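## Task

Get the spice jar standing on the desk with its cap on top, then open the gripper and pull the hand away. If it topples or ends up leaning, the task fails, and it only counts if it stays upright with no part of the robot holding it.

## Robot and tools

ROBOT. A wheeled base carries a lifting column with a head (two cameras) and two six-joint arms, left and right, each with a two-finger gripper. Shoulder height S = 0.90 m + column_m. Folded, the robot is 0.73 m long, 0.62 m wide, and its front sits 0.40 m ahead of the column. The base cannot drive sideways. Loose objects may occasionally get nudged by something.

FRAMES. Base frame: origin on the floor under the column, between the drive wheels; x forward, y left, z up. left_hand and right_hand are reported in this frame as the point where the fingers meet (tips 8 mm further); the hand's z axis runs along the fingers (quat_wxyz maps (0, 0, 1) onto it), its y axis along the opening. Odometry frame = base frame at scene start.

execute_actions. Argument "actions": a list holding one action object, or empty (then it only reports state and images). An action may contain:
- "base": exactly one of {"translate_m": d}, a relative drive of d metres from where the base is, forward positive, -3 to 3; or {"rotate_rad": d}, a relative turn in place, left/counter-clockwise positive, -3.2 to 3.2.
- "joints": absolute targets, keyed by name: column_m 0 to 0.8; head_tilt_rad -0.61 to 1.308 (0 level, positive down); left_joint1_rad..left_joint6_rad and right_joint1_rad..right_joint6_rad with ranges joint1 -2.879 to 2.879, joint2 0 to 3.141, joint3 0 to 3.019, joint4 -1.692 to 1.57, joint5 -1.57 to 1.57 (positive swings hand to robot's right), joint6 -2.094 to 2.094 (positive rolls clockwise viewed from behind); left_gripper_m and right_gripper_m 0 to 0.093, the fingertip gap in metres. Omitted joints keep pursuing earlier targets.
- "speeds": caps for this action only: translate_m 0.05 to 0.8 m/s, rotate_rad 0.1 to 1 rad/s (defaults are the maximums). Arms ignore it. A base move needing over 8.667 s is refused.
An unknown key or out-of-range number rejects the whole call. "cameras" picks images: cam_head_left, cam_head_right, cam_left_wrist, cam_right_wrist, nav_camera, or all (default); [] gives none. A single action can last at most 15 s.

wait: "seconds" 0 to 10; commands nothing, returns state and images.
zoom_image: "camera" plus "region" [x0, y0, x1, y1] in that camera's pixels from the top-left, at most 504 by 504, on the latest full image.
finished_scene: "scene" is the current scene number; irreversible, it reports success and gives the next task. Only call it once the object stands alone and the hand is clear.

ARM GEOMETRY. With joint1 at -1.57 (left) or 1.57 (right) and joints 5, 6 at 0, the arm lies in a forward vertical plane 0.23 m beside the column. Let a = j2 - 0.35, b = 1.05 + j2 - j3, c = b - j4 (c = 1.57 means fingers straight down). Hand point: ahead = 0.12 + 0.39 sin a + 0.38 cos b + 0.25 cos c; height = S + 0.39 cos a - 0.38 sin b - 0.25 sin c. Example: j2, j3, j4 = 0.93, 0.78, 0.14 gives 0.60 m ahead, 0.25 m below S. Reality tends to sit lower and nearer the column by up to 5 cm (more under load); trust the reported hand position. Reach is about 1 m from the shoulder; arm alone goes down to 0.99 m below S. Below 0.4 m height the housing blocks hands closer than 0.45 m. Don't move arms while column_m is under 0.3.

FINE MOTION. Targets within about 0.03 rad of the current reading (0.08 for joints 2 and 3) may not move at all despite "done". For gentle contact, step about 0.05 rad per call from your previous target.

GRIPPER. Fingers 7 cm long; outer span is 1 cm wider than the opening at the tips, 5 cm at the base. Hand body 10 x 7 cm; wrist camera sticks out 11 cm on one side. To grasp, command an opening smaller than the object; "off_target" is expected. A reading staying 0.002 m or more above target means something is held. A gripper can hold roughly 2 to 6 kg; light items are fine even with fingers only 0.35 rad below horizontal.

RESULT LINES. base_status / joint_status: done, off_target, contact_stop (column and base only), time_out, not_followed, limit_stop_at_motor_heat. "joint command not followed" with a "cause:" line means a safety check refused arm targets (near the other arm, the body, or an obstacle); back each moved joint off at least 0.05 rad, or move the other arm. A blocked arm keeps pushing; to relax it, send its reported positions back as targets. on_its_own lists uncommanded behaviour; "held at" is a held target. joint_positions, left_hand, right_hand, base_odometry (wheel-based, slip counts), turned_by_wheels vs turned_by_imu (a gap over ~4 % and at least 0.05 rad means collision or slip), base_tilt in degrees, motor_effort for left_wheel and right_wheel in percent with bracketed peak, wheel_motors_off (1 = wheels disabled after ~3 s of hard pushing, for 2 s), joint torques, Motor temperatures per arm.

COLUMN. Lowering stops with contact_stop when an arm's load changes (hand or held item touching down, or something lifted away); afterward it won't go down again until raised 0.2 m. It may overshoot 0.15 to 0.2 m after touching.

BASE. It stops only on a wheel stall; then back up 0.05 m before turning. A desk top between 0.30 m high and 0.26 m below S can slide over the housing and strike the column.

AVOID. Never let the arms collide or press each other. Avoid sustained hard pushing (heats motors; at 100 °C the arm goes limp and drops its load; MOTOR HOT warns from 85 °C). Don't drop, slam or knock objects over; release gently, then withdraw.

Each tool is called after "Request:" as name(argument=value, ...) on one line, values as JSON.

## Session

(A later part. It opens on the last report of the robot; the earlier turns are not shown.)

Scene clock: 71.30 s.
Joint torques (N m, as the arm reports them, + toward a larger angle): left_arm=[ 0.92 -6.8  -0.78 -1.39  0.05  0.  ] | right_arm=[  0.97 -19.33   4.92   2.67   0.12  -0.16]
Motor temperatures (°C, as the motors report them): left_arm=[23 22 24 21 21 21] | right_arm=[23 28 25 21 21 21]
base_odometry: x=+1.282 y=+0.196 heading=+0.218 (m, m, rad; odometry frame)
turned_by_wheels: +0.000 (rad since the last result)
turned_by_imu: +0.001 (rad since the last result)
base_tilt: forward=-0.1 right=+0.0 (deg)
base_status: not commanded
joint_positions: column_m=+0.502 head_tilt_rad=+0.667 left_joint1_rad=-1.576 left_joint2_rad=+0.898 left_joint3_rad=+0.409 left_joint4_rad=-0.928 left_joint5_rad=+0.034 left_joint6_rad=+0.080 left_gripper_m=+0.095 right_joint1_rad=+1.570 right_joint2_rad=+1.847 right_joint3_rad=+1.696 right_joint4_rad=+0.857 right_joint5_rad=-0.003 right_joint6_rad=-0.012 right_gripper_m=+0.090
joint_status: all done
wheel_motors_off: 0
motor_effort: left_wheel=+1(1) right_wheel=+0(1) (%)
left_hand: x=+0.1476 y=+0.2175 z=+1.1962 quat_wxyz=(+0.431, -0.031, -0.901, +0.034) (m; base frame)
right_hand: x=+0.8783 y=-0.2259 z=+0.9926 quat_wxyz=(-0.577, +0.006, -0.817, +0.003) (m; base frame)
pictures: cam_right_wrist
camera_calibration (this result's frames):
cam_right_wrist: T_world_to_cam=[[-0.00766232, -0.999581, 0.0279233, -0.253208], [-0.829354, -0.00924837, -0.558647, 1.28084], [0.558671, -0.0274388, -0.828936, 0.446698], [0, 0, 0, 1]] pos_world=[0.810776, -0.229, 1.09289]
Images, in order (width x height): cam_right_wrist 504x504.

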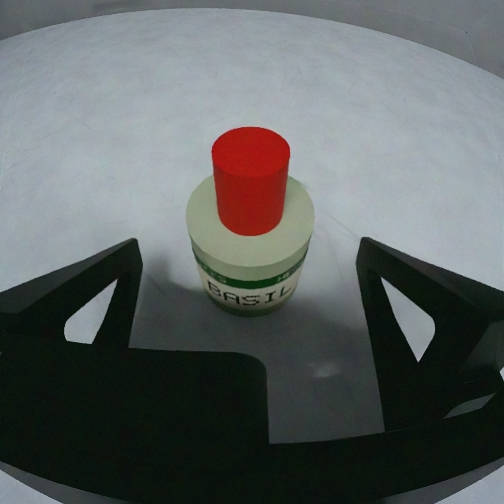

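Request:
execute_actions(actions=[{"base":{"translate_m":-0.5},"joints":{"column_m":0.6}}], cameras=["cam_right_wrist","cam_head_left"])

Scene clock: 75.33 s.
Joint torques (N m, as the arm reports them, + toward a larger angle): left_arm=[ 0.92 -6.86 -0.82 -1.41  0.05  0.  ] | right_arm=[  1.34 -19.77   5.3    2.46   0.12  -0.13]
Motor temperatures (°C, as the motors report them): left_arm=[23 22 24 21 21 21] | right_arm=[23 28 25 21 21 21]
base_odometry: x=+0.794 y=+0.088 heading=+0.218 (m, m, rad; odometry frame)
turned_by_wheels: +0.000 (rad since the last result)
turned_by_imu: +0.003 (rad since the last result)
base_tilt: forward=-0.3 right=-0.1 (deg)
base_status: done
joint_positions: column_m=+0.600 head_tilt_rad=+0.667 left_joint1_rad=-1.576 left_joint2_rad=+0.897 left_joint3_rad=+0.408 left_joint4_rad=-0.928 left_joint5_rad=+0.034 left_joint6_rad=+0.080 left_gripper_m=+0.095 right_joint1_rad=+1.569 right_joint2_rad=+1.847 right_joint3_rad=+1.695 right_joint4_rad=+0.857 right_joint5_rad=-0.002 right_joint6_rad=-0.012 right_gripper_m=+0.090
joint_status: all done
wheel_motors_off: 0
motor_effort: left_wheel=+0(34) right_wheel=-2(39) (%)
left_hand: x=+0.1471 y=+0.2175 z=+1.2943 quat_wxyz=(+0.431, -0.031, -0.901, +0.034) (m; base frame)
right_hand: x=+0.8778 y=-0.2262 z=+1.0901 quat_wxyz=(-0.576, +0.005, -0.817, +0.003) (m; base frame)
pictures: cam_head_left, cam_right_wrist
camera_calibration (this result's frames):
cam_head_left: T_world_to_cam=[[0.00840544, -0.99993, -0.00832307, 0.0540266], [-0.668113, 0.000577109, -0.744059, 1.21698], [0.744012, 0.0118149, -0.668062, 0.941774], [0, 0, 0, 1]] pos_world=[0.111937, 0.0421935, 1.53512]
cam_right_wrist: T_world_to_cam=[[-0.00818134, -0.999563, 0.0283897, -0.256336], [-0.829998, -0.00904623, -0.557693, 1.33443], [0.557707, -0.0281261, -0.829561, 0.529121], [0, 0, 0, 1]] pos_world=[0.810387, -0.229271, 1.19042]
Images, in order (width x height): cam_head_left 896x504, cam_right_wrist 504x504.

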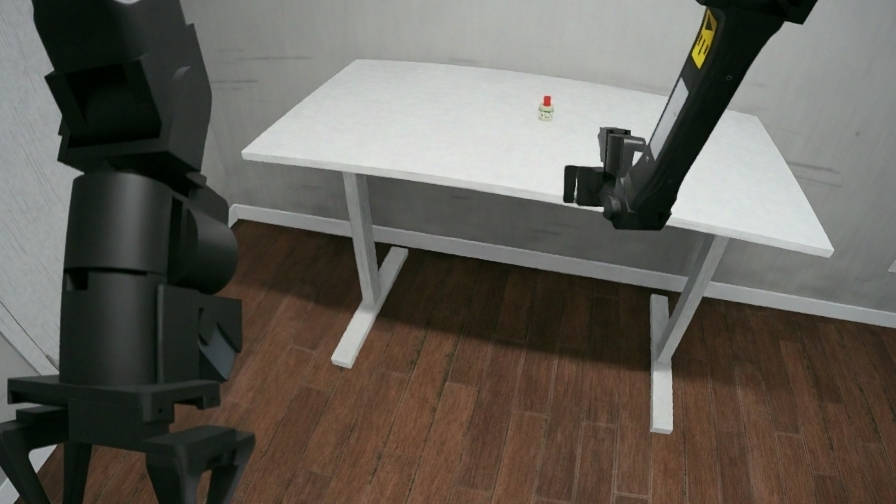

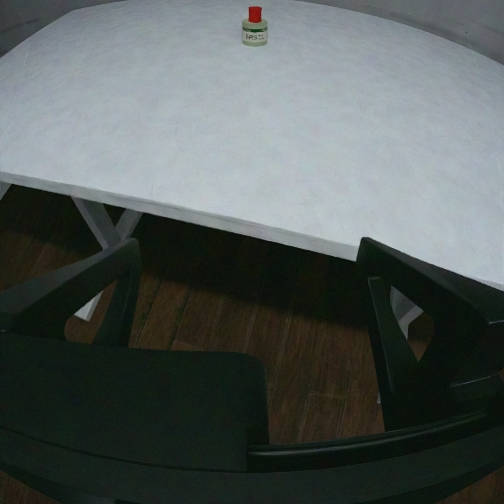

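Request:
finished_scene(scene=2)

The scene is finished: the task was done.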